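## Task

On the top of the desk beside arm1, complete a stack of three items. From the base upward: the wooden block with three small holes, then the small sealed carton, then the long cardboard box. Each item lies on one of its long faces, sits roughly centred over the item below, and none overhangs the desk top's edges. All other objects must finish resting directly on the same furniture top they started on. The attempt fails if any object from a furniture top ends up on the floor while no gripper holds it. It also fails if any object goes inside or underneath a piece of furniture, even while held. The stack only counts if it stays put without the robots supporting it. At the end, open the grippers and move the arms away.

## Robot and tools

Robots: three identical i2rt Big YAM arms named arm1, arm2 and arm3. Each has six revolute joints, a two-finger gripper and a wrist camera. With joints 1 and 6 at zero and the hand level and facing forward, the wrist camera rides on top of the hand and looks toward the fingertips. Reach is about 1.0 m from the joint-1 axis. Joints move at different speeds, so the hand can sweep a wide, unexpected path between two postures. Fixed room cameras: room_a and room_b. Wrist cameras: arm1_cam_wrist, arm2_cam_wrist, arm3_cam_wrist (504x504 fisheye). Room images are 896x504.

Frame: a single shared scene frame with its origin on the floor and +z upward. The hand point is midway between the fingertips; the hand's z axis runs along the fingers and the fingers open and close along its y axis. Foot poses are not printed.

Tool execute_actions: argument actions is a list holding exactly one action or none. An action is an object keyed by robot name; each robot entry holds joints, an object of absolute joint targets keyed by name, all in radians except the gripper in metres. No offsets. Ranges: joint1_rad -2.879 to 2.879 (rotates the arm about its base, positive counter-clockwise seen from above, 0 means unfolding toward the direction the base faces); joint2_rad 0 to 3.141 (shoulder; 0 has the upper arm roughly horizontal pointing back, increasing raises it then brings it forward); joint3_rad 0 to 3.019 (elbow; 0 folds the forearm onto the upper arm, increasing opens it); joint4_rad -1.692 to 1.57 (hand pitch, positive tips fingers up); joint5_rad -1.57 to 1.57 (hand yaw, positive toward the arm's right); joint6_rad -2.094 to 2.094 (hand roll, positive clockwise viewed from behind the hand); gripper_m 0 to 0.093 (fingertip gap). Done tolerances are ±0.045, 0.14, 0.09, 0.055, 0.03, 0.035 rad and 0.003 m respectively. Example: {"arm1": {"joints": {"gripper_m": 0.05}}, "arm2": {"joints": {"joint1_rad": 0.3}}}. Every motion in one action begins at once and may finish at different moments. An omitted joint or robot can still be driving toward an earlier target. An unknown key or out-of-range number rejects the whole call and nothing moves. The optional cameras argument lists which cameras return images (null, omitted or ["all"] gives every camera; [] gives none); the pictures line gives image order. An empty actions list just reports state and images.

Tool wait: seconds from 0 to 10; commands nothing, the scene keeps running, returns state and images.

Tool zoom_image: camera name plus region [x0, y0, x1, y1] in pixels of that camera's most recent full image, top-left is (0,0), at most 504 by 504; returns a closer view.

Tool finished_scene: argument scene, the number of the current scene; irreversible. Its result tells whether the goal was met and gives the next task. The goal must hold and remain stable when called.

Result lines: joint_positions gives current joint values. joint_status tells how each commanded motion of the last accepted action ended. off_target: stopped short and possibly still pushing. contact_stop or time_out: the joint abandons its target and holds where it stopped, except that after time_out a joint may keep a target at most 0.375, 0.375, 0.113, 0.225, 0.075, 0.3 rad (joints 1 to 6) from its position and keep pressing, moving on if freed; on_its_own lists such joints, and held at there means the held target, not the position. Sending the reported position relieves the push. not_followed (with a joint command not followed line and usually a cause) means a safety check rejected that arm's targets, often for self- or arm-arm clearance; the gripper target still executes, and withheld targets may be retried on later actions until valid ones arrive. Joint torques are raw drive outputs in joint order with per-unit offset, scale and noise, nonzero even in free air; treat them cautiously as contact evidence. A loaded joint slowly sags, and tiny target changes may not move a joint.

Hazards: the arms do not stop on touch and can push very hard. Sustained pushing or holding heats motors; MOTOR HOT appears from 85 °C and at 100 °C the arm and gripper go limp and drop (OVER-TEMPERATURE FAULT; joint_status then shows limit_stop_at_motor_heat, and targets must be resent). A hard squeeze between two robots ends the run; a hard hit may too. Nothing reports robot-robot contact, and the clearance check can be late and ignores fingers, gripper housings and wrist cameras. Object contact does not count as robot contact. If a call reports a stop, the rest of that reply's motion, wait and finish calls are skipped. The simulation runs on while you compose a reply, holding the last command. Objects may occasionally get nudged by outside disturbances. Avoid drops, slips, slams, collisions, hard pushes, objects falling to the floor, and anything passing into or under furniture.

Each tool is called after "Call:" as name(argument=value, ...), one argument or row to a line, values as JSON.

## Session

Call:
execute_actions(
  actions=[],
)

Scene clock: 0.00 s.
Joint torques (N m, as the arm reports them, + toward a larger angle): no reading
arm1.joint_positions: joint1_rad=+0.344 joint2_rad=+0.386 joint3_rad=+1.397 joint4_rad=-1.379 joint5_rad=+0.244 joint6_rad=-0.771 gripper_m=+0.095
arm1.joint_status: not commanded
arm1.hand: x=-1.1576 y=+0.2401 z=+1.3716 quat_wxyz=(-0.090, -0.421, -0.702, +0.568) (m; scene frame)
arm2.joint_positions: joint1_rad=+0.590 joint2_rad=+0.383 joint3_rad=+1.385 joint4_rad=-1.258 joint5_rad=-0.280 joint6_rad=+0.612 gripper_m=+0.094
arm2.joint_status: not commanded
arm2.hand: x=-0.1190 y=-0.1547 z=+1.4830 quat_wxyz=(-0.050, +0.571, -0.539, -0.618) (m; scene frame)
arm3.joint_positions: joint1_rad=+0.339 joint2_rad=+0.633 joint3_rad=+1.392 joint4_rad=-1.417 joint5_rad=-0.175 joint6_rad=-0.260 gripper_m=+0.095
arm3.joint_status: not commanded
arm3.hand: x=+0.9946 y=+0.0806 z=+1.3304 quat_wxyz=(-0.218, +0.833, -0.332, -0.386) (m; scene frame)
pictures: arm1_cam_wrist, arm2_cam_wrist, arm3_cam_wrist, room_a, room_b
Images, in order (width x height): arm1_cam_wrist 504x504, arm2_cam_wrist 504x504, arm3_cam_wrist 504x504, room_a 896x504, room_b 896x504.

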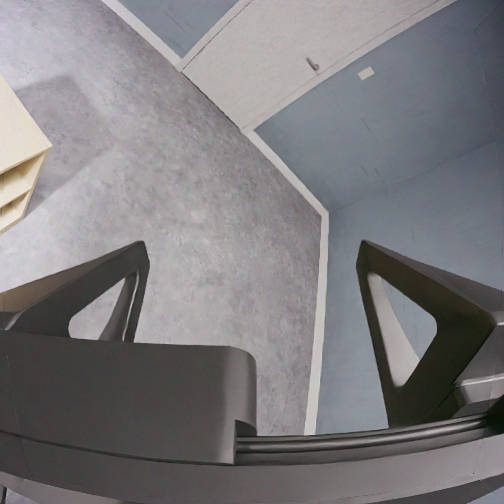

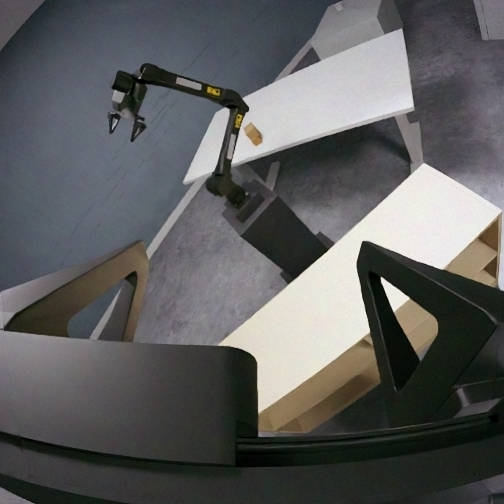

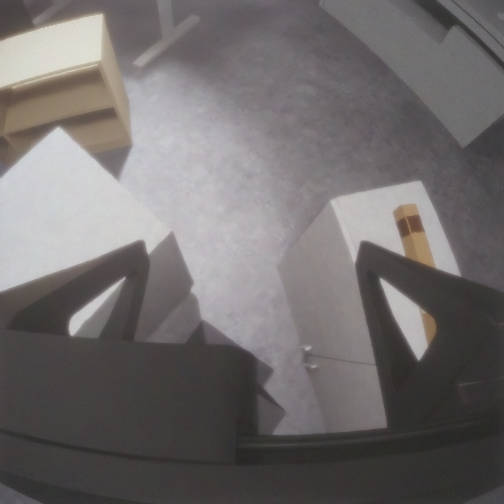

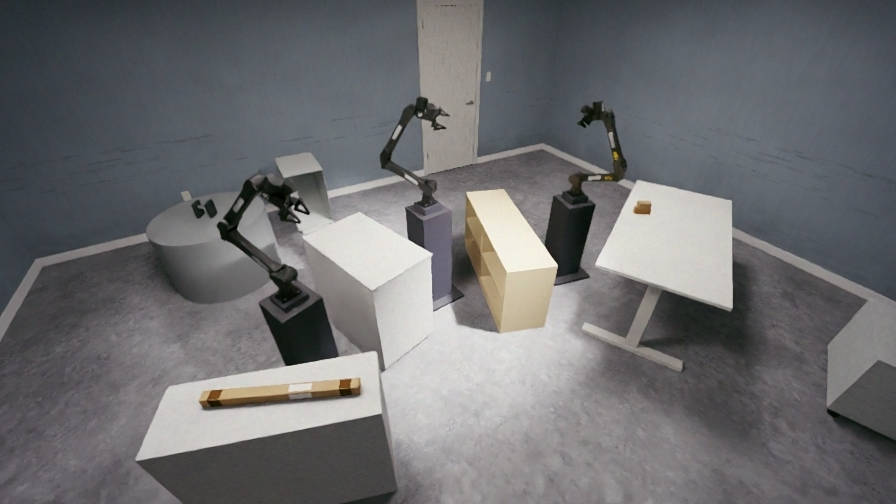

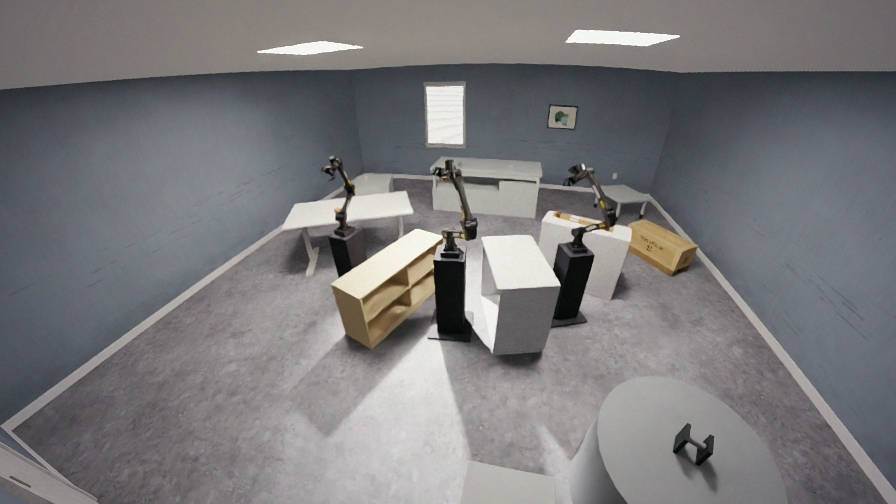

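Call:
zoom_image(
  camera="room_a",
  region=[590, 170, 750, 290],
)

Call:
zoom_image(
  camera="arm2_cam_wrist",
  region=[180, 20, 430, 200],
)

Call:
zoom_image(
  camera="room_a",
  region=[130, 330, 410, 504],
)

Call:
zoom_image(
  camera="room_b",
  region=[270, 140, 720, 360],
)

Region (590, 170, 750, 290) of room_a's 896x504 image, scaled by 3.150, with more detail than that image has; it fills the top 378 rows of this view, and the rest is white.

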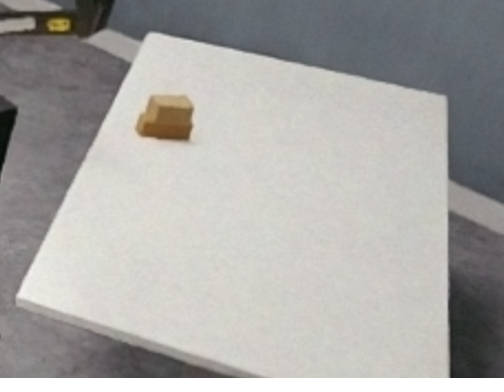

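Region (180, 20, 430, 200) of arm2_cam_wrist's 504x504 image, scaled by 2.016, with more detail than that image has; it fills the top 363 rows of this view, and the rest is white.

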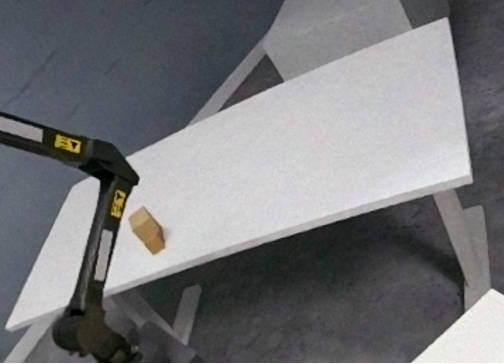

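Region (130, 330, 410, 504) of room_a's 896x504 image, scaled by 1.800, with more detail than that image has; it fills the top 313 rows of this view, and the rest is white.

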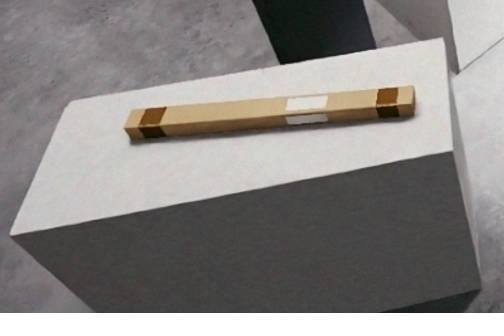

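Region (270, 140, 720, 360) of room_b's 896x504 image, scaled by 1.120, with more detail than that image has; it fills the top 246 rows of this view, and the rest is white.

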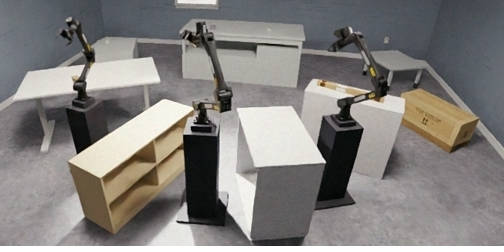

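Call:
execute_actions(
  actions=[
    {"arm1":{"joints":{"joint1_rad":-2.07,"joint2_rad":1.5,"joint3_rad":1.5,"joint4_rad":-0.98,"joint5_rad":0,"joint6_rad":0}},"arm3":{"joints":{"joint1_rad":-0.73,"joint2_rad":1.5,"joint3_rad":1.5,"joint4_rad":-0.98,"joint5_rad":0,"joint6_rad":0}}},
  ],
)

Scene clock: 5.23 s.
Joint torques (N m, as the arm reports them, + toward a larger angle): arm1=[  0.45 -14.54  11.45   1.9   -0.08   0.05] | arm2=[-1.74  5.84  6.89  2.32  0.02 -0.08] | arm3=[ -0.2  -13.67  13.1    1.99   0.     0.11]
arm1.joint_positions: joint1_rad=-2.077 joint2_rad=+1.516 joint3_rad=+1.487 joint4_rad=-0.984 joint5_rad=+0.000 joint6_rad=-0.016 gripper_m=+0.095
arm1.joint_status: all done
arm1.hand: x=-1.4332 y=+0.8358 z=+1.0907 quat_wxyz=(+0.125, -0.853, +0.442, +0.246) (m; scene frame)
arm2.joint_positions: joint1_rad=+0.590 joint2_rad=+0.383 joint3_rad=+1.385 joint4_rad=-1.258 joint5_rad=-0.280 joint6_rad=+0.612 gripper_m=+0.094
arm2.joint_status: not commanded
arm2.hand: x=-0.1190 y=-0.1547 z=+1.4830 quat_wxyz=(-0.050, +0.571, -0.539, -0.618) (m; scene frame)
arm3.joint_positions: joint1_rad=-0.739 joint2_rad=+1.504 joint3_rad=+1.482 joint4_rad=-0.998 joint5_rad=+0.000 joint6_rad=-0.011 gripper_m=+0.095
arm3.joint_status: all done
arm3.hand: x=+1.4562 y=+0.3606 z=+1.1060 quat_wxyz=(-0.246, +0.448, -0.851, -0.121) (m; scene frame)
pictures: arm1_cam_wrist, arm2_cam_wrist, arm3_cam_wrist, room_a, room_b
Images, in order (width x height): arm1_cam_wrist 504x504, arm2_cam_wrist 504x504, arm3_cam_wrist 504x504, room_a 896x504, room_b 896x504.

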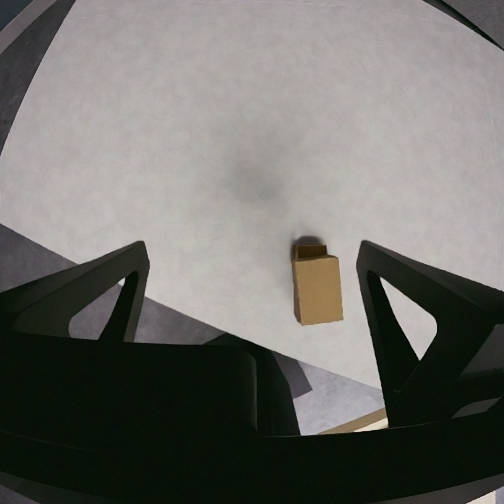

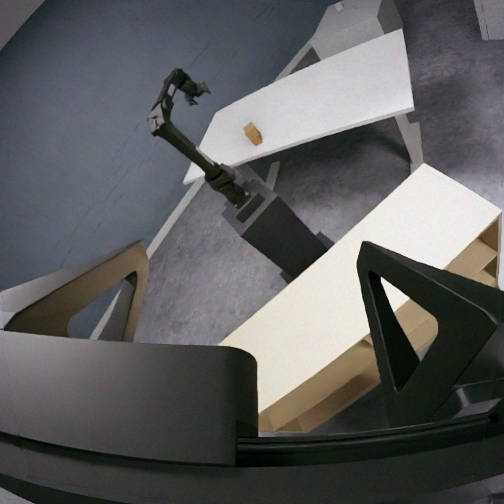

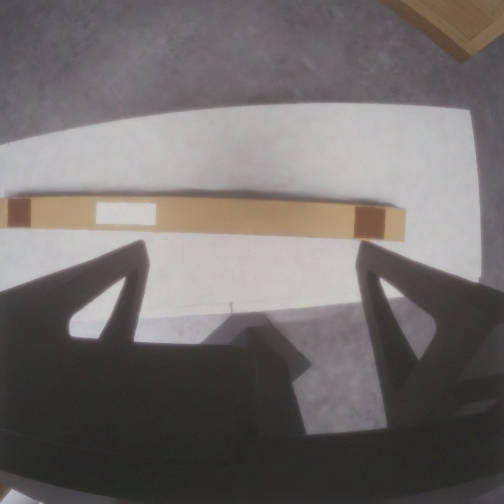

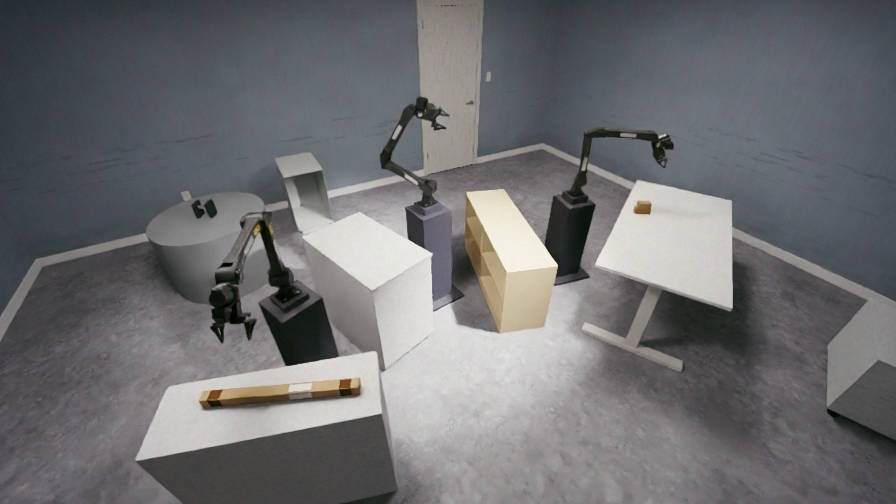

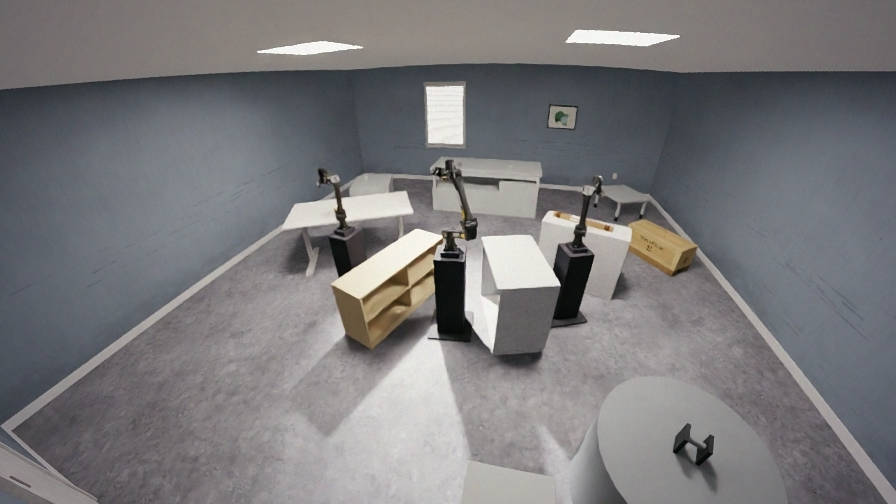

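Call:
zoom_image(
  camera="arm1_cam_wrist",
  region=[250, 210, 390, 350],
)

Call:
zoom_image(
  camera="room_a",
  region=[620, 185, 670, 225],
)

Region (250, 210, 390, 350) of arm1_cam_wrist's 504x504 image, scaled by 3.600, with more detail than that image has.

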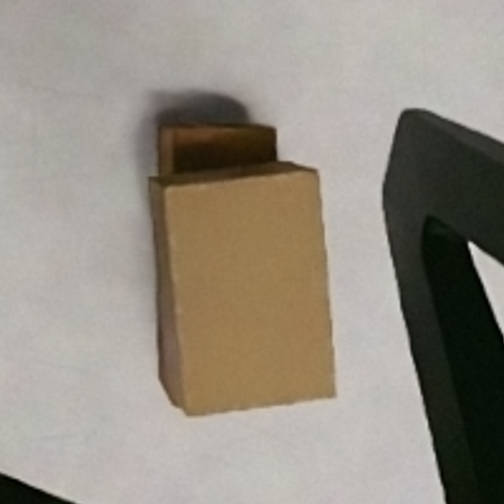

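Region (620, 185, 670, 225) of room_a's 896x504 image, scaled by 10.080, with more detail than that image has; it fills the top 403 rows of this view, and the rest is white.

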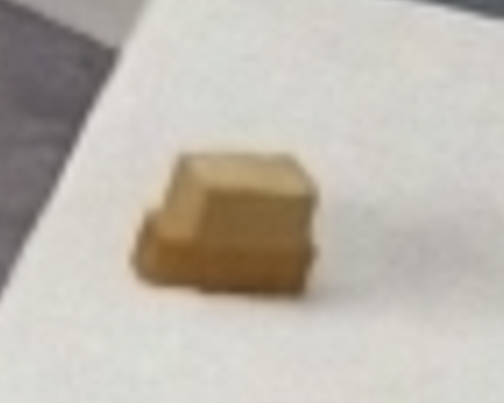

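Call:
zoom_image(
  camera="arm3_cam_wrist",
  region=[0, 150, 252, 330],
)

Call:
zoom_image(
  camera="arm3_cam_wrist",
  region=[250, 80, 502, 330],
)

Region (0, 150, 252, 330) of arm3_cam_wrist's 504x504 image, scaled by 2.000, with more detail than that image has; it fills the top 360 rows of this view, and the rest is white.

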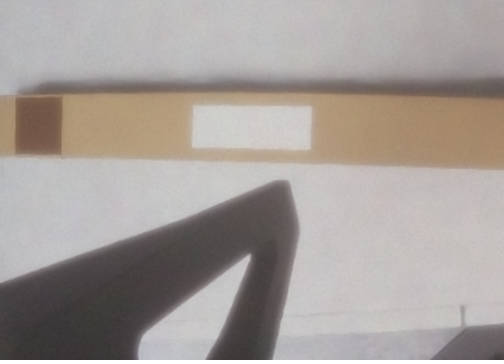

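Region (250, 80, 502, 330) of arm3_cam_wrist's 504x504 image, scaled by 2.000, with more detail than that image has; it fills the top 500 rows of this view, and the rest is white.

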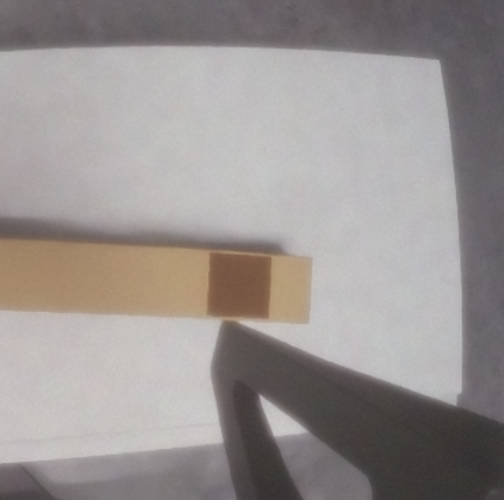

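Call:
execute_actions(
  actions=[
    {"arm1":{"joints":{"joint1_rad":-2.24,"joint2_rad":1.4,"joint3_rad":1.42}},"arm2":{"joints":{"joint1_rad":-1.49,"joint2_rad":1.885,"joint3_rad":1.93,"joint4_rad":-1.6,"joint5_rad":0,"joint6_rad":1.4}},"arm3":{"joints":{"joint1_rad":-0.718,"joint2_rad":2.065,"joint3_rad":1.74,"joint4_rad":-1.24,"joint6_rad":1.63}}},
  ],
)

Scene clock: 20.23 s.
Joint torques (N m, as the arm reports them, + toward a larger angle): arm1=[  0.39 -10.73  10.17   1.98  -0.09   0.05] | arm2=[ -1.1  -20.21   8.4   -0.31   0.06   0.08] | arm3=[ -0.27 -19.96  11.79  -0.48   0.09   0.14]
arm1.joint_positions: joint1_rad=-2.247 joint2_rad=+1.397 joint3_rad=+1.421 joint4_rad=-0.984 joint5_rad=+0.000 joint6_rad=-0.016 gripper_m=+0.095
arm1.joint_status: all done
arm1.hand: x=-1.3322 y=+0.8533 z=+1.1198 quat_wxyz=(+0.159, -0.806, +0.510, +0.255) (m; scene frame)
arm2.joint_positions: joint1_rad=-1.497 joint2_rad=+1.905 joint3_rad=+1.920 joint4_rad=-1.588 joint5_rad=+0.002 joint6_rad=+1.387 gripper_m=+0.094
arm2.joint_status: all done
arm2.hand: x=+0.5702 y=-0.2917 z=+1.1097 quat_wxyz=(+0.006, -0.666, -0.746, -0.003) (m; scene frame)
arm3.joint_positions: joint1_rad=-0.726 joint2_rad=+2.064 joint3_rad=+1.719 joint4_rad=-1.225 joint5_rad=+0.000 joint6_rad=+1.618 gripper_m=+0.095
arm3.joint_status: all done
arm3.hand: x=+1.4781 y=+0.4022 z=+0.8678 quat_wxyz=(-0.005, -0.319, -0.948, -0.001) (m; scene frame)
pictures: arm1_cam_wrist, arm2_cam_wrist, arm3_cam_wrist, room_a, room_b
Images, in order (width x height): arm1_cam_wrist 504x504, arm2_cam_wrist 504x504, arm3_cam_wrist 504x504, room_a 896x504, room_b 896x504.

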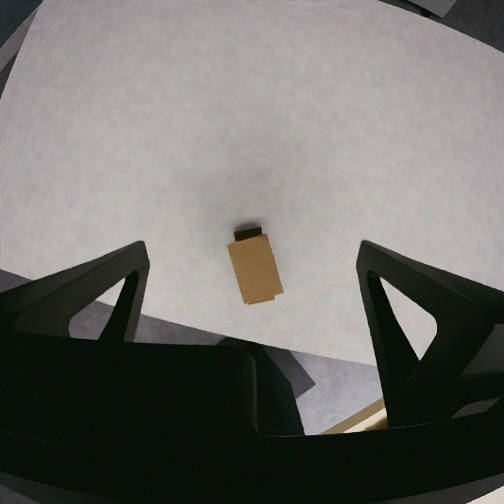

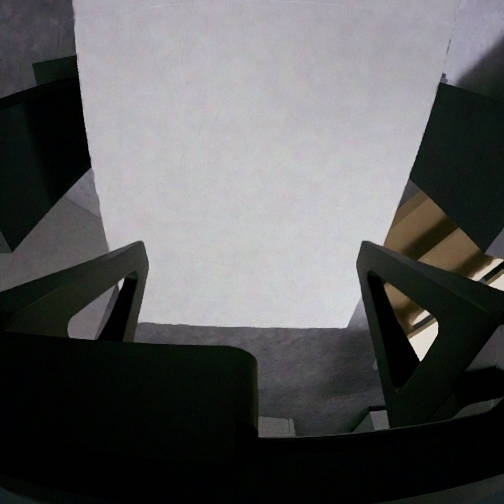

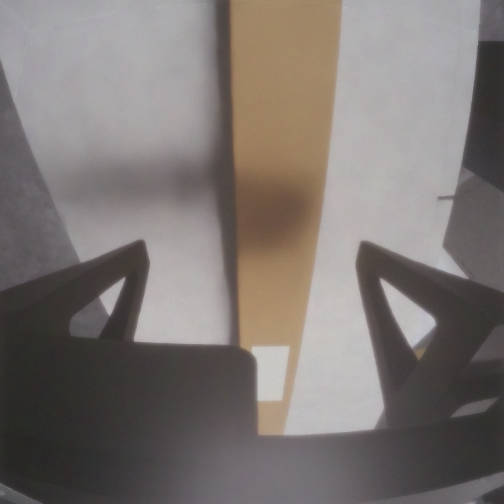

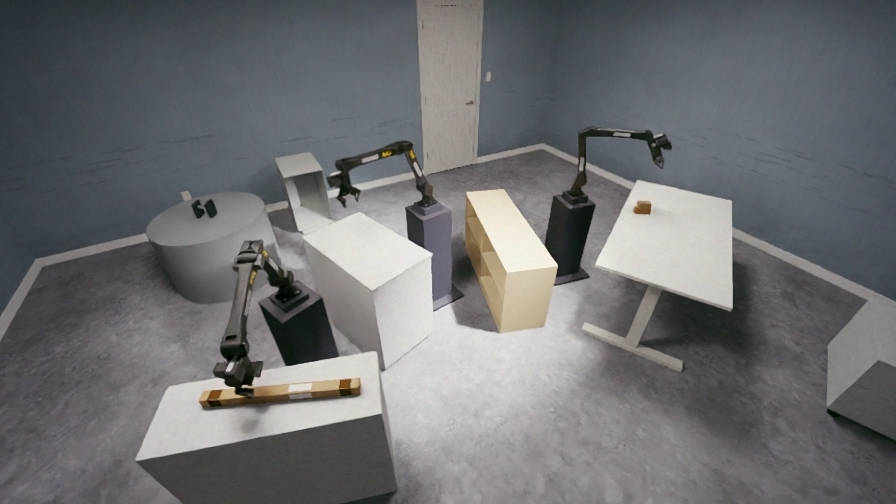

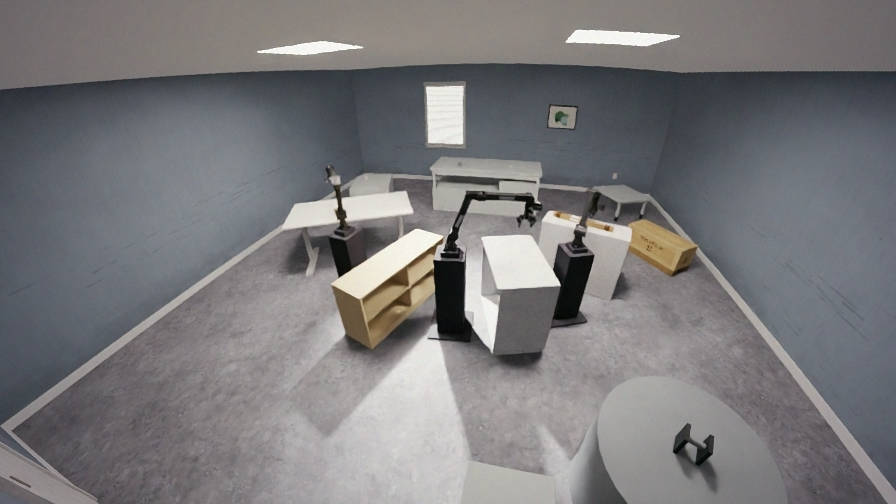

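Call:
execute_actions(
  actions=[
    {"arm3":{"joints":{"joint3_rad":1.61,"joint4_rad":-1.105}}},
  ],
  cameras=["arm3_cam_wrist","arm1_cam_wrist"],
)

Call:
zoom_image(
  camera="arm1_cam_wrist",
  region=[200, 200, 320, 320],
)

Scene clock: 22.53 s.
Joint torques (N m, as the arm reports them, + toward a larger angle): arm1=[  0.36 -10.82  10.13   1.99  -0.09   0.05] | arm2=[ -0.97 -20.36   8.36  -0.28   0.05   0.08] | arm3=[ -0.31 -18.99   9.51   0.84   0.09   0.12]
arm1.joint_positions: joint1_rad=-2.247 joint2_rad=+1.397 joint3_rad=+1.421 joint4_rad=-0.984 joint5_rad=+0.000 joint6_rad=-0.016 gripper_m=+0.095
arm1.joint_status: not commanded
arm1.hand: x=-1.3322 y=+0.8533 z=+1.1198 quat_wxyz=(+0.159, -0.806, +0.510, +0.255) (m; scene frame)
arm2.joint_positions: joint1_rad=-1.497 joint2_rad=+1.905 joint3_rad=+1.920 joint4_rad=-1.588 joint5_rad=+0.002 joint6_rad=+1.387 gripper_m=+0.094
arm2.joint_status: not commanded
arm2.hand: x=+0.5702 y=-0.2917 z=+1.1097 quat_wxyz=(+0.006, -0.666, -0.746, -0.003) (m; scene frame)
arm3.joint_positions: joint1_rad=-0.726 joint2_rad=+2.058 joint3_rad=+1.606 joint4_rad=-1.124 joint5_rad=+0.000 joint6_rad=+1.618 gripper_m=+0.095
arm3.joint_status: all done
arm3.hand: x=+1.4677 y=+0.3865 z=+0.8319 quat_wxyz=(-0.004, -0.319, -0.948, +0.001) (m; scene frame)
pictures: arm1_cam_wrist, arm3_cam_wrist
Images, in order (width x height): arm1_cam_wrist 504x504, arm3_cam_wrist 504x504.

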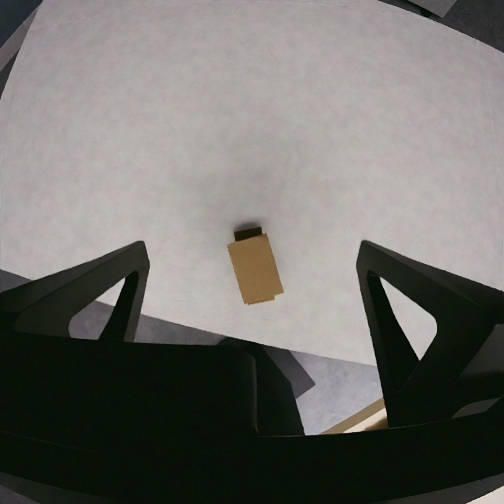

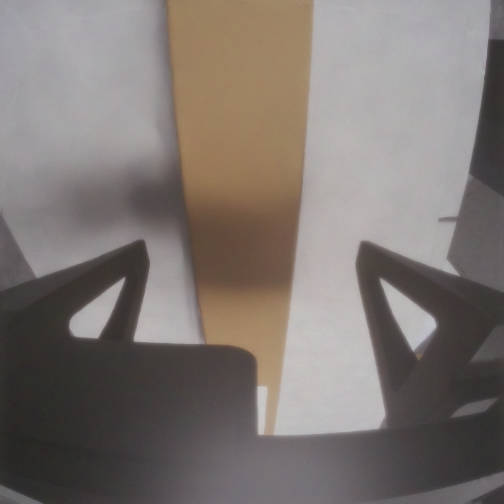

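Region (200, 200, 320, 320) of arm1_cam_wrist's 504x504 image, scaled by 4.200, with more detail than that image has.

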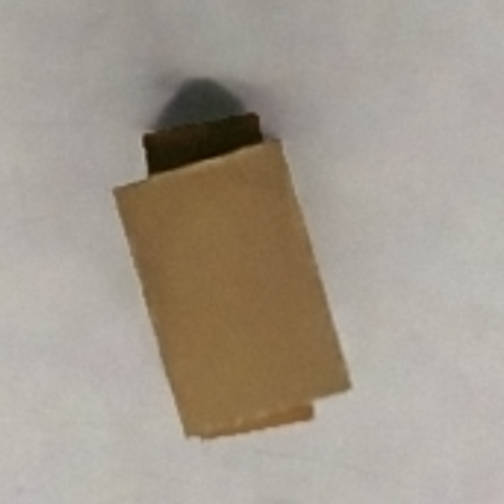

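Call:
execute_actions(
  actions=[
    {"arm3":{"joints":{"joint2_rad":2.115,"joint3_rad":1.585,"joint4_rad":-1.04}}},
  ],
  cameras=["arm3_cam_wrist","room_a"],
)

Scene clock: 24.20 s.
Joint torques (N m, as the arm reports them, + toward a larger angle): arm1=[  0.37 -10.81  10.13   1.99  -0.09   0.05] | arm2=[ -0.97 -20.48   8.37  -0.33   0.05   0.07] | arm3=[ -0.32 -17.76   8.88   0.89   0.09   0.12]
arm1.joint_positions: joint1_rad=-2.247 joint2_rad=+1.397 joint3_rad=+1.421 joint4_rad=-0.984 joint5_rad=+0.000 joint6_rad=-0.016 gripper_m=+0.095
arm1.joint_status: not commanded
arm1.hand: x=-1.3322 y=+0.8533 z=+1.1198 quat_wxyz=(+0.159, -0.806, +0.510, +0.255) (m; scene frame)
arm2.joint_positions: joint1_rad=-1.497 joint2_rad=+1.905 joint3_rad=+1.920 joint4_rad=-1.588 joint5_rad=+0.002 joint6_rad=+1.387 gripper_m=+0.094
arm2.joint_status: not commanded
arm2.hand: x=+0.5702 y=-0.2917 z=+1.1097 quat_wxyz=(+0.006, -0.666, -0.746, -0.003) (m; scene frame)
arm3.joint_positions: joint1_rad=-0.726 joint2_rad=+2.087 joint3_rad=+1.586 joint4_rad=-1.059 joint5_rad=+0.000 joint6_rad=+1.618 gripper_m=+0.095
arm3.joint_status: all done
arm3.hand: x=+1.4703 y=+0.3899 z=+0.8080 quat_wxyz=(-0.006, -0.319, -0.948, -0.006) (m; scene frame)
pictures: arm3_cam_wrist, room_a
Images, in order (width x height): arm3_cam_wrist 504x504, room_a 896x504.

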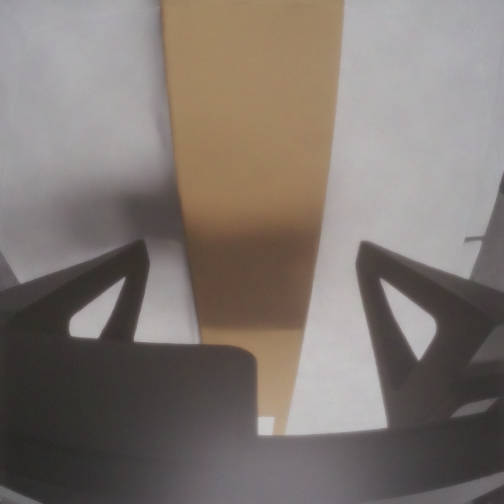

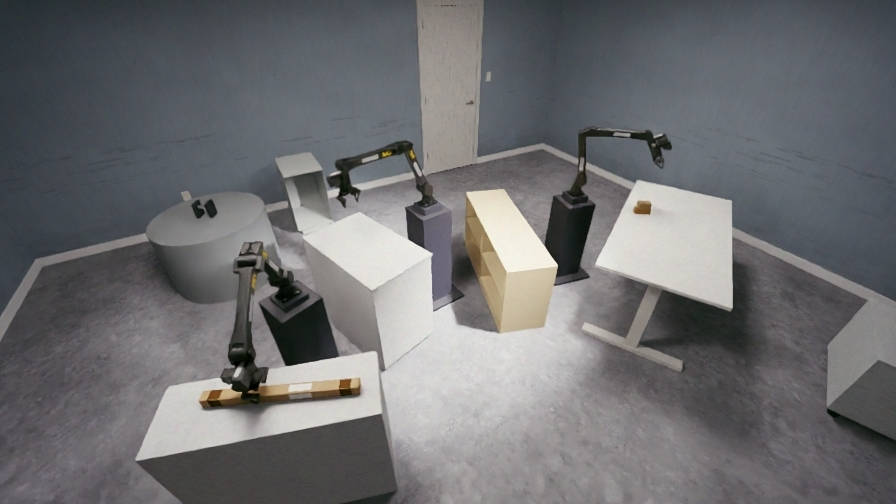

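Call:
execute_actions(
  actions=[
    {"arm3":{"joints":{"joint2_rad":2.135}}},
  ],
  cameras=["arm3_cam_wrist"],
)

Call:
execute_actions(
  actions=[
    {"arm3":{"joints":{"gripper_m":0.04}}},
  ],
  cameras=["arm3_cam_wrist"],
)

Scene clock: 25.20 s.
Joint torques (N m, as the arm reports them, + toward a larger angle): arm1=[  0.36 -10.8   10.13   1.98  -0.09   0.05] | arm2=[ -0.94 -20.57   8.35  -0.28   0.07   0.09] | arm3=[ -0.33 -17.26   8.75   0.82   0.09   0.12]
arm1.joint_positions: joint1_rad=-2.247 joint2_rad=+1.397 joint3_rad=+1.421 joint4_rad=-0.984 joint5_rad=+0.000 joint6_rad=-0.016 gripper_m=+0.095
arm1.joint_status: not commanded
arm1.hand: x=-1.3322 y=+0.8533 z=+1.1198 quat_wxyz=(+0.159, -0.806, +0.510, +0.255) (m; scene frame)
arm2.joint_positions: joint1_rad=-1.497 joint2_rad=+1.905 joint3_rad=+1.920 joint4_rad=-1.588 joint5_rad=+0.002 joint6_rad=+1.387 gripper_m=+0.094
arm2.joint_status: not commanded
arm2.hand: x=+0.5702 y=-0.2917 z=+1.1097 quat_wxyz=(+0.006, -0.666, -0.746, -0.003) (m; scene frame)
arm3.joint_positions: joint1_rad=-0.726 joint2_rad=+2.102 joint3_rad=+1.586 joint4_rad=-1.058 joint5_rad=+0.000 joint6_rad=+1.618 gripper_m=+0.095
arm3.joint_status: all done
arm3.hand: x=+1.4693 y=+0.3884 z=+0.7993 quat_wxyz=(-0.004, -0.319, -0.948, +0.000) (m; scene frame)
pictures: arm3_cam_wrist
Images, in order (width x height): arm3_cam_wrist 504x504.

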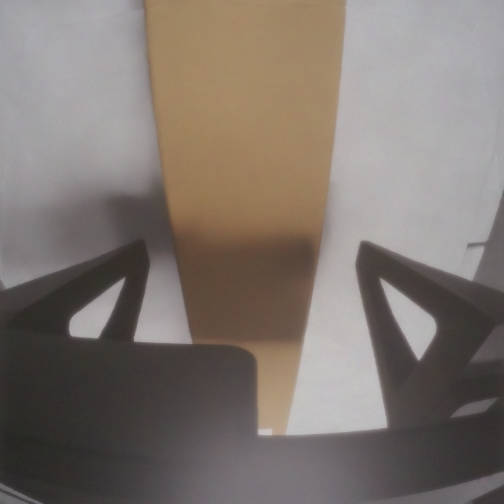

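Scene clock: 25.80 s.
Joint torques (N m, as the arm reports them, + toward a larger angle): arm1=[  0.37 -10.8   10.14   1.98  -0.09   0.05] | arm2=[ -0.67 -20.26   8.3   -0.32   0.06   0.08] | arm3=[ -0.31 -17.55   8.75   0.8    0.09   0.11]
arm1.joint_positions: joint1_rad=-2.247 joint2_rad=+1.397 joint3_rad=+1.421 joint4_rad=-0.984 joint5_rad=+0.000 joint6_rad=-0.016 gripper_m=+0.095
arm1.joint_status: not commanded
arm1.hand: x=-1.3322 y=+0.8533 z=+1.1198 quat_wxyz=(+0.159, -0.806, +0.510, +0.255) (m; scene frame)
arm2.joint_positions: joint1_rad=-1.497 joint2_rad=+1.905 joint3_rad=+1.920 joint4_rad=-1.588 joint5_rad=+0.002 joint6_rad=+1.387 gripper_m=+0.094
arm2.joint_status: not commanded
arm2.hand: x=+0.5702 y=-0.2917 z=+1.1097 quat_wxyz=(+0.006, -0.666, -0.746, -0.003) (m; scene frame)
arm3.joint_positions: joint1_rad=-0.726 joint2_rad=+2.102 joint3_rad=+1.586 joint4_rad=-1.057 joint5_rad=+0.000 joint6_rad=+1.619 gripper_m=+0.049
arm3.joint_status: gripper_m off_target (ended at +0.049, target +0.040)
arm3.hand: x=+1.4694 y=+0.3885 z=+0.7993 quat_wxyz=(-0.005, -0.319, -0.948, +0.000) (m; scene frame)
pictures: arm3_cam_wrist
Images, in order (width x height): arm3_cam_wrist 504x504.

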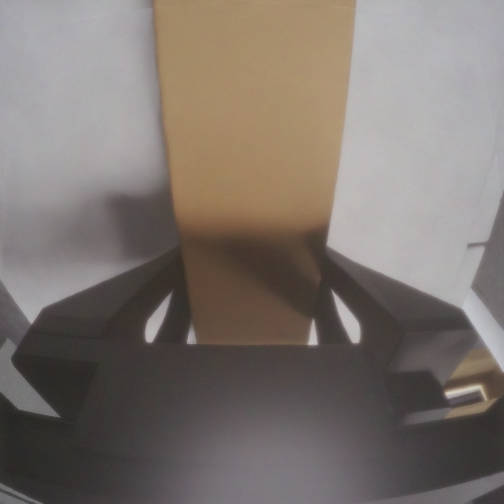

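Call:
execute_actions(
  actions=[
    {"arm3":{"joints":{"joint1_rad":1.41,"joint2_rad":1.865,"joint3_rad":1.80,"joint4_rad":-1.485,"joint6_rad":1.385}},"arm1":{"joints":{"joint1_rad":0.0,"joint2_rad":1.84,"joint3_rad":2.01,"joint4_rad":-1.69,"joint6_rad":1.42}}},
  ],
)

Scene clock: 31.50 s.
Joint torques (N m, as the arm reports them, + toward a larger angle): arm1=[ -1.1  -18.55  13.34   0.23   0.03   0.07] | arm2=[ -0.93 -20.58   8.32  -0.28   0.05   0.07] | arm3=[ -1.39 -18.81  10.21  -0.55   0.1   -0.14]
arm1.joint_positions: joint1_rad=+0.007 joint2_rad=+1.858 joint3_rad=+1.964 joint4_rad=-1.676 joint5_rad=+0.000 joint6_rad=+1.402 gripper_m=+0.095
arm1.joint_status: all done
joint sent to its limit — the command would take arm1.joint4_rad past its lower limit, so that joint was sent only as far as its limit.
arm1.hand: x=-1.3579 y=-0.1589 z=+1.0724 quat_wxyz=(-0.005, -0.990, +0.143, +0.006) (m; scene frame)
arm2.joint_positions: joint1_rad=-1.497 joint2_rad=+1.905 joint3_rad=+1.920 joint4_rad=-1.588 joint5_rad=+0.002 joint6_rad=+1.387 gripper_m=+0.094
arm2.joint_status: not commanded
arm2.hand: x=+0.5702 y=-0.2917 z=+1.1097 quat_wxyz=(+0.006, -0.666, -0.746, -0.003) (m; scene frame)
arm3.joint_positions: joint1_rad=+1.419 joint2_rad=+1.871 joint3_rad=+1.800 joint4_rad=-1.467 joint5_rad=-0.001 joint6_rad=+1.395 gripper_m=+0.049
arm3.joint_status: all done
arm3.hand: x=+0.5376 y=-0.0920 z=+1.0017 quat_wxyz=(+0.008, +0.757, -0.653, -0.008) (m; scene frame)
pictures: arm1_cam_wrist, arm2_cam_wrist, arm3_cam_wrist, room_a, room_b
Images, in order (width x height): arm1_cam_wrist 504x504, arm2_cam_wrist 504x504, arm3_cam_wrist 504x504, room_a 896x504, room_b 896x504.

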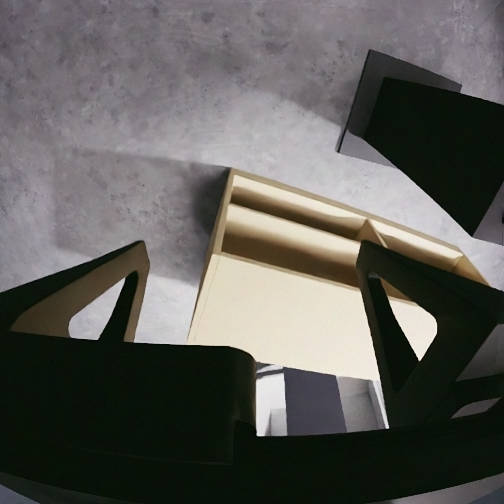

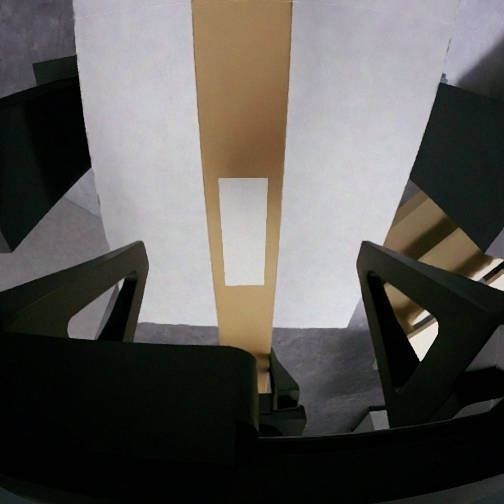

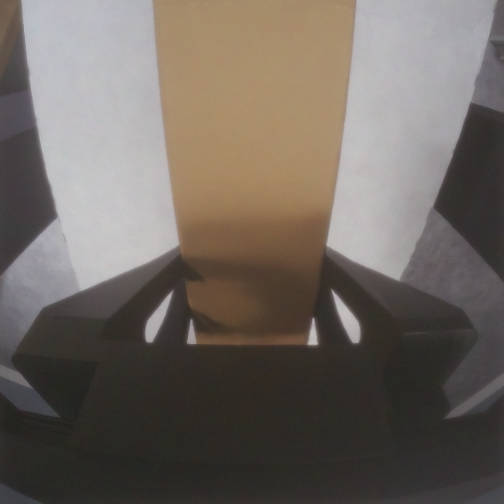

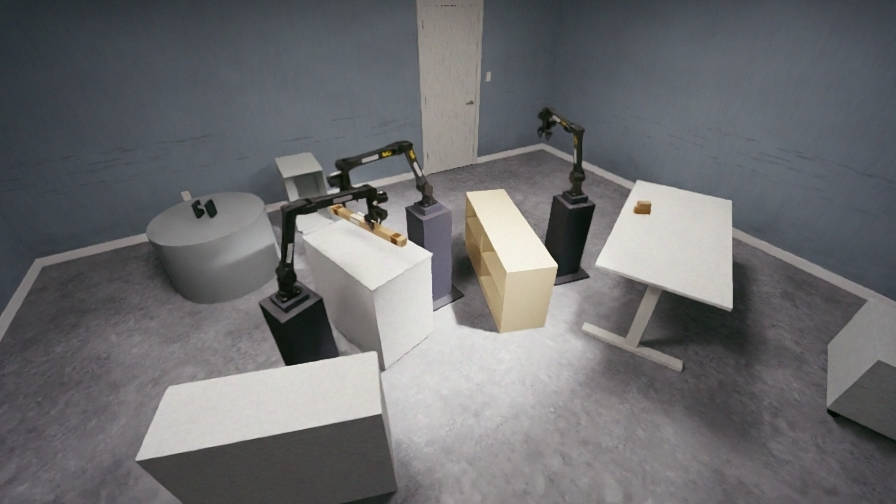

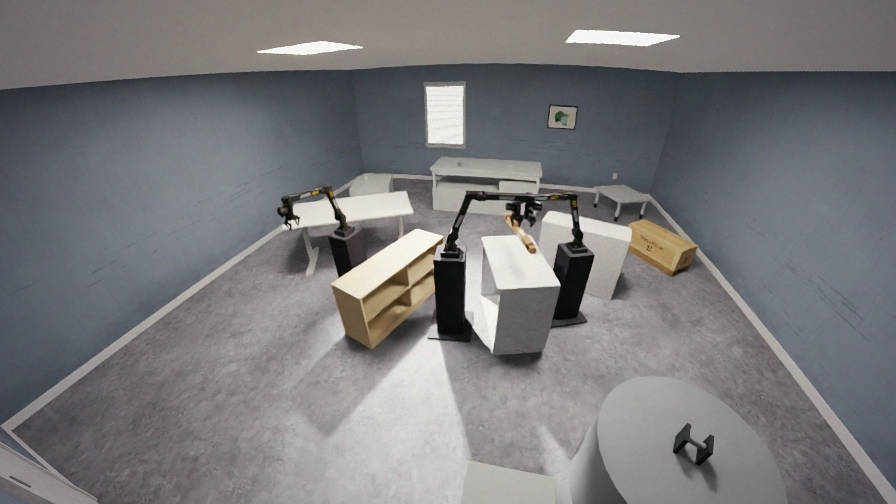

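Call:
execute_actions(
  actions=[],
)

Scene clock: 32.90 s.
Joint torques (N m, as the arm reports them, + toward a larger angle): arm1=[ -1.   -18.39  13.35   0.23   0.02   0.07] | arm2=[ -0.82 -20.31   8.35  -0.24   0.06   0.09] | arm3=[ -1.35 -19.1   10.23  -0.54   0.1   -0.14]
arm1.joint_positions: joint1_rad=+0.007 joint2_rad=+1.858 joint3_rad=+1.964 joint4_rad=-1.676 joint5_rad=+0.000 joint6_rad=+1.402 gripper_m=+0.095
arm1.joint_status: all done
joint sent to its limit — the command would take arm1.joint4_rad past its lower limit, so that joint was sent only as far as its limit.
arm1.hand: x=-1.3579 y=-0.1589 z=+1.0724 quat_wxyz=(-0.005, -0.990, +0.143, +0.006) (m; scene frame)
arm2.joint_positions: joint1_rad=-1.497 joint2_rad=+1.905 joint3_rad=+1.920 joint4_rad=-1.588 joint5_rad=+0.002 joint6_rad=+1.387 gripper_m=+0.094
arm2.joint_status: not commanded
arm2.hand: x=+0.5702 y=-0.2917 z=+1.1097 quat_wxyz=(+0.006, -0.666, -0.746, -0.003) (m; scene frame)
arm3.joint_positions: joint1_rad=+1.419 joint2_rad=+1.871 joint3_rad=+1.800 joint4_rad=-1.467 joint5_rad=-0.001 joint6_rad=+1.395 gripper_m=+0.049
arm3.joint_status: all done
arm3.hand: x=+0.5376 y=-0.0920 z=+1.0017 quat_wxyz=(+0.008, +0.757, -0.653, -0.008) (m; scene frame)
pictures: arm1_cam_wrist, arm2_cam_wrist, arm3_cam_wrist, room_a, room_b
Images, in order (width x height): arm1_cam_wrist 504x504, arm2_cam_wrist 504x504, arm3_cam_wrist 504x504, room_a 896x504, room_b 896x504.

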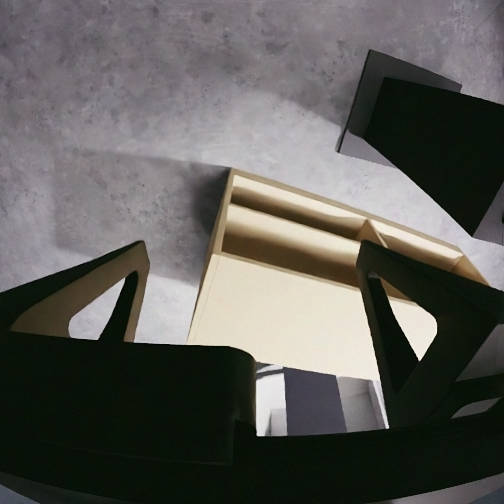

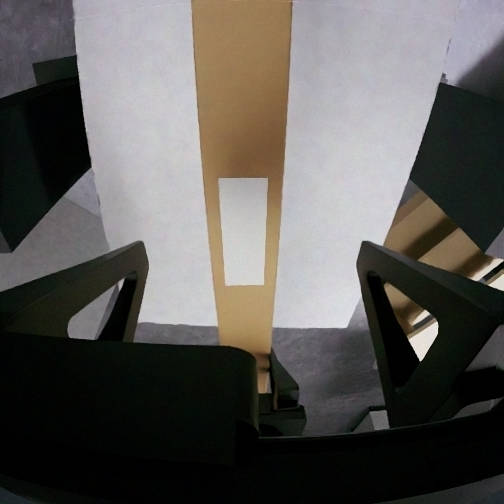

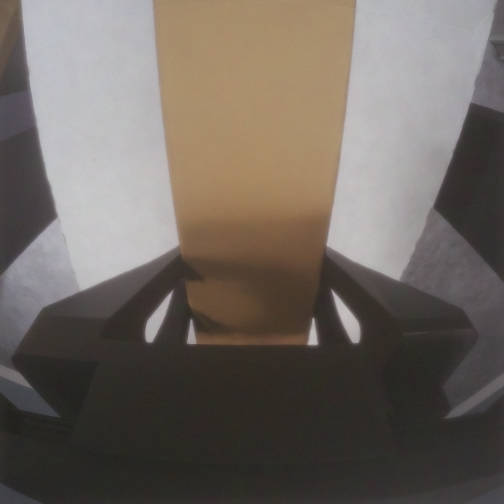

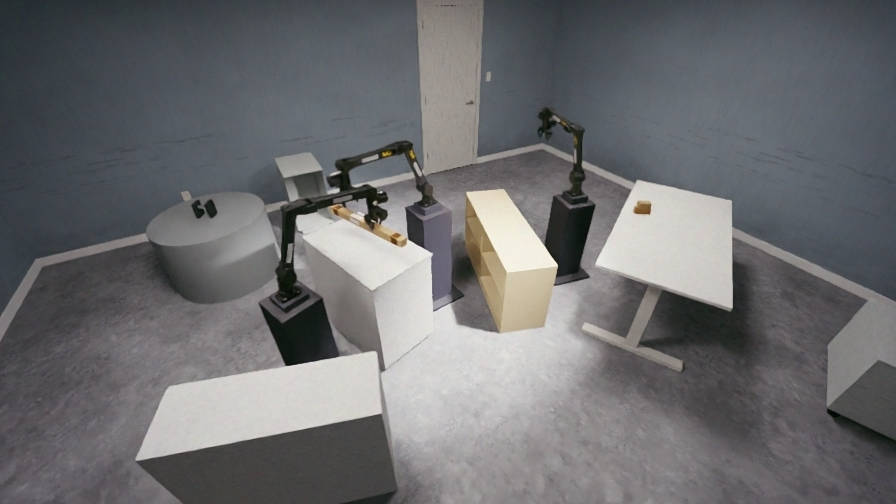

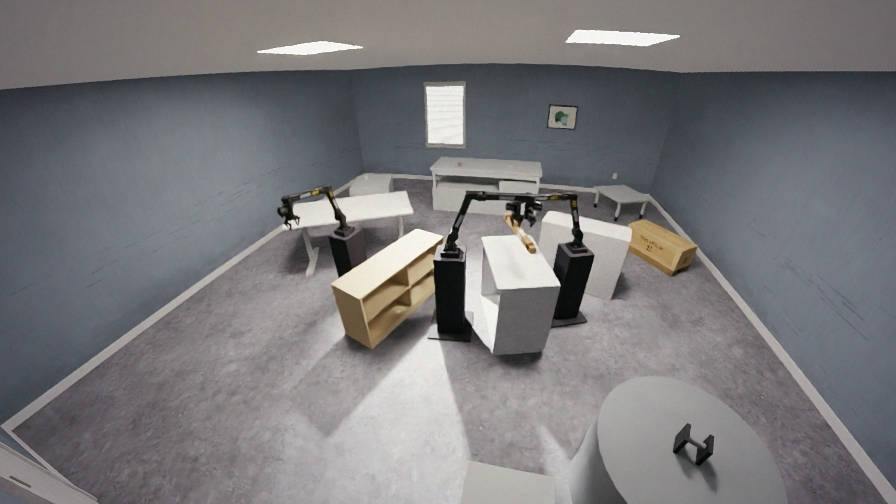

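Call:
execute_actions(
  actions=[
    {"arm2":{"joints":{"joint2_rad":1.965,"joint3_rad":1.715,"joint4_rad":-1.32}},"arm1":{"joints":{"joint1_rad":1.353}}},
  ],
  cameras=["arm2_cam_wrist","room_b"],
)

Scene clock: 35.83 s.
Joint torques (N m, as the arm reports them, + toward a larger angle): arm1=[ -1.28 -18.69  13.32   0.2    0.06   0.06] | arm2=[ -1.27 -18.77   7.28   0.65   0.07   0.06] | arm3=[ -1.42 -19.07  10.21  -0.56   0.1   -0.14]
arm1.joint_positions: joint1_rad=+1.360 joint2_rad=+1.858 joint3_rad=+1.964 joint4_rad=-1.676 joint5_rad=+0.000 joint6_rad=+1.403 gripper_m=+0.095
arm1.joint_status: all done
arm1.hand: x=-0.6560 y=-0.0018 z=+1.0631 quat_wxyz=(+0.000, -0.861, -0.508, +0.006) (m; scene frame)
arm2.joint_positions: joint1_rad=-1.497 joint2_rad=+1.966 joint3_rad=+1.716 joint4_rad=-1.332 joint5_rad=+0.002 joint6_rad=+1.387 gripper_m=+0.094
arm2.joint_status: all done
arm2.hand: x=+0.5762 y=-0.2905 z=+0.9974 quat_wxyz=(+0.009, -0.666, -0.746, -0.001) (m; scene frame)
arm3.joint_positions: joint1_rad=+1.419 joint2_rad=+1.871 joint3_rad=+1.800 joint4_rad=-1.467 joint5_rad=-0.001 joint6_rad=+1.395 gripper_m=+0.049
arm3.joint_status: not commanded
arm3.hand: x=+0.5376 y=-0.0920 z=+1.0017 quat_wxyz=(+0.008, +0.757, -0.653, -0.008) (m; scene frame)
pictures: arm2_cam_wrist, room_b
Images, in order (width x height): arm2_cam_wrist 504x504, room_b 896x504.

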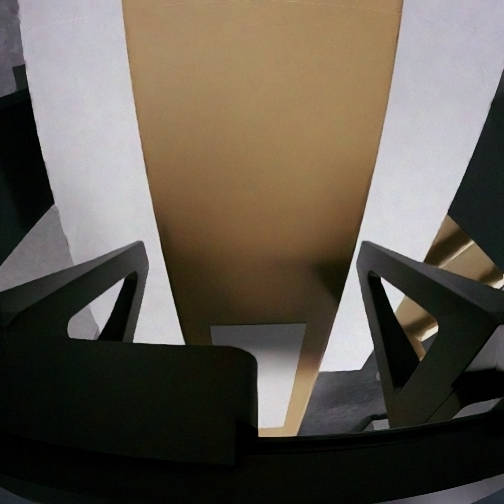

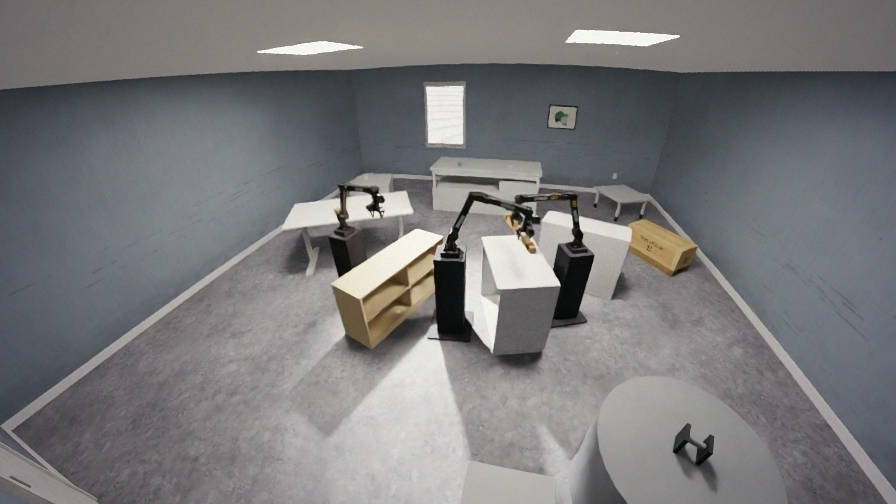

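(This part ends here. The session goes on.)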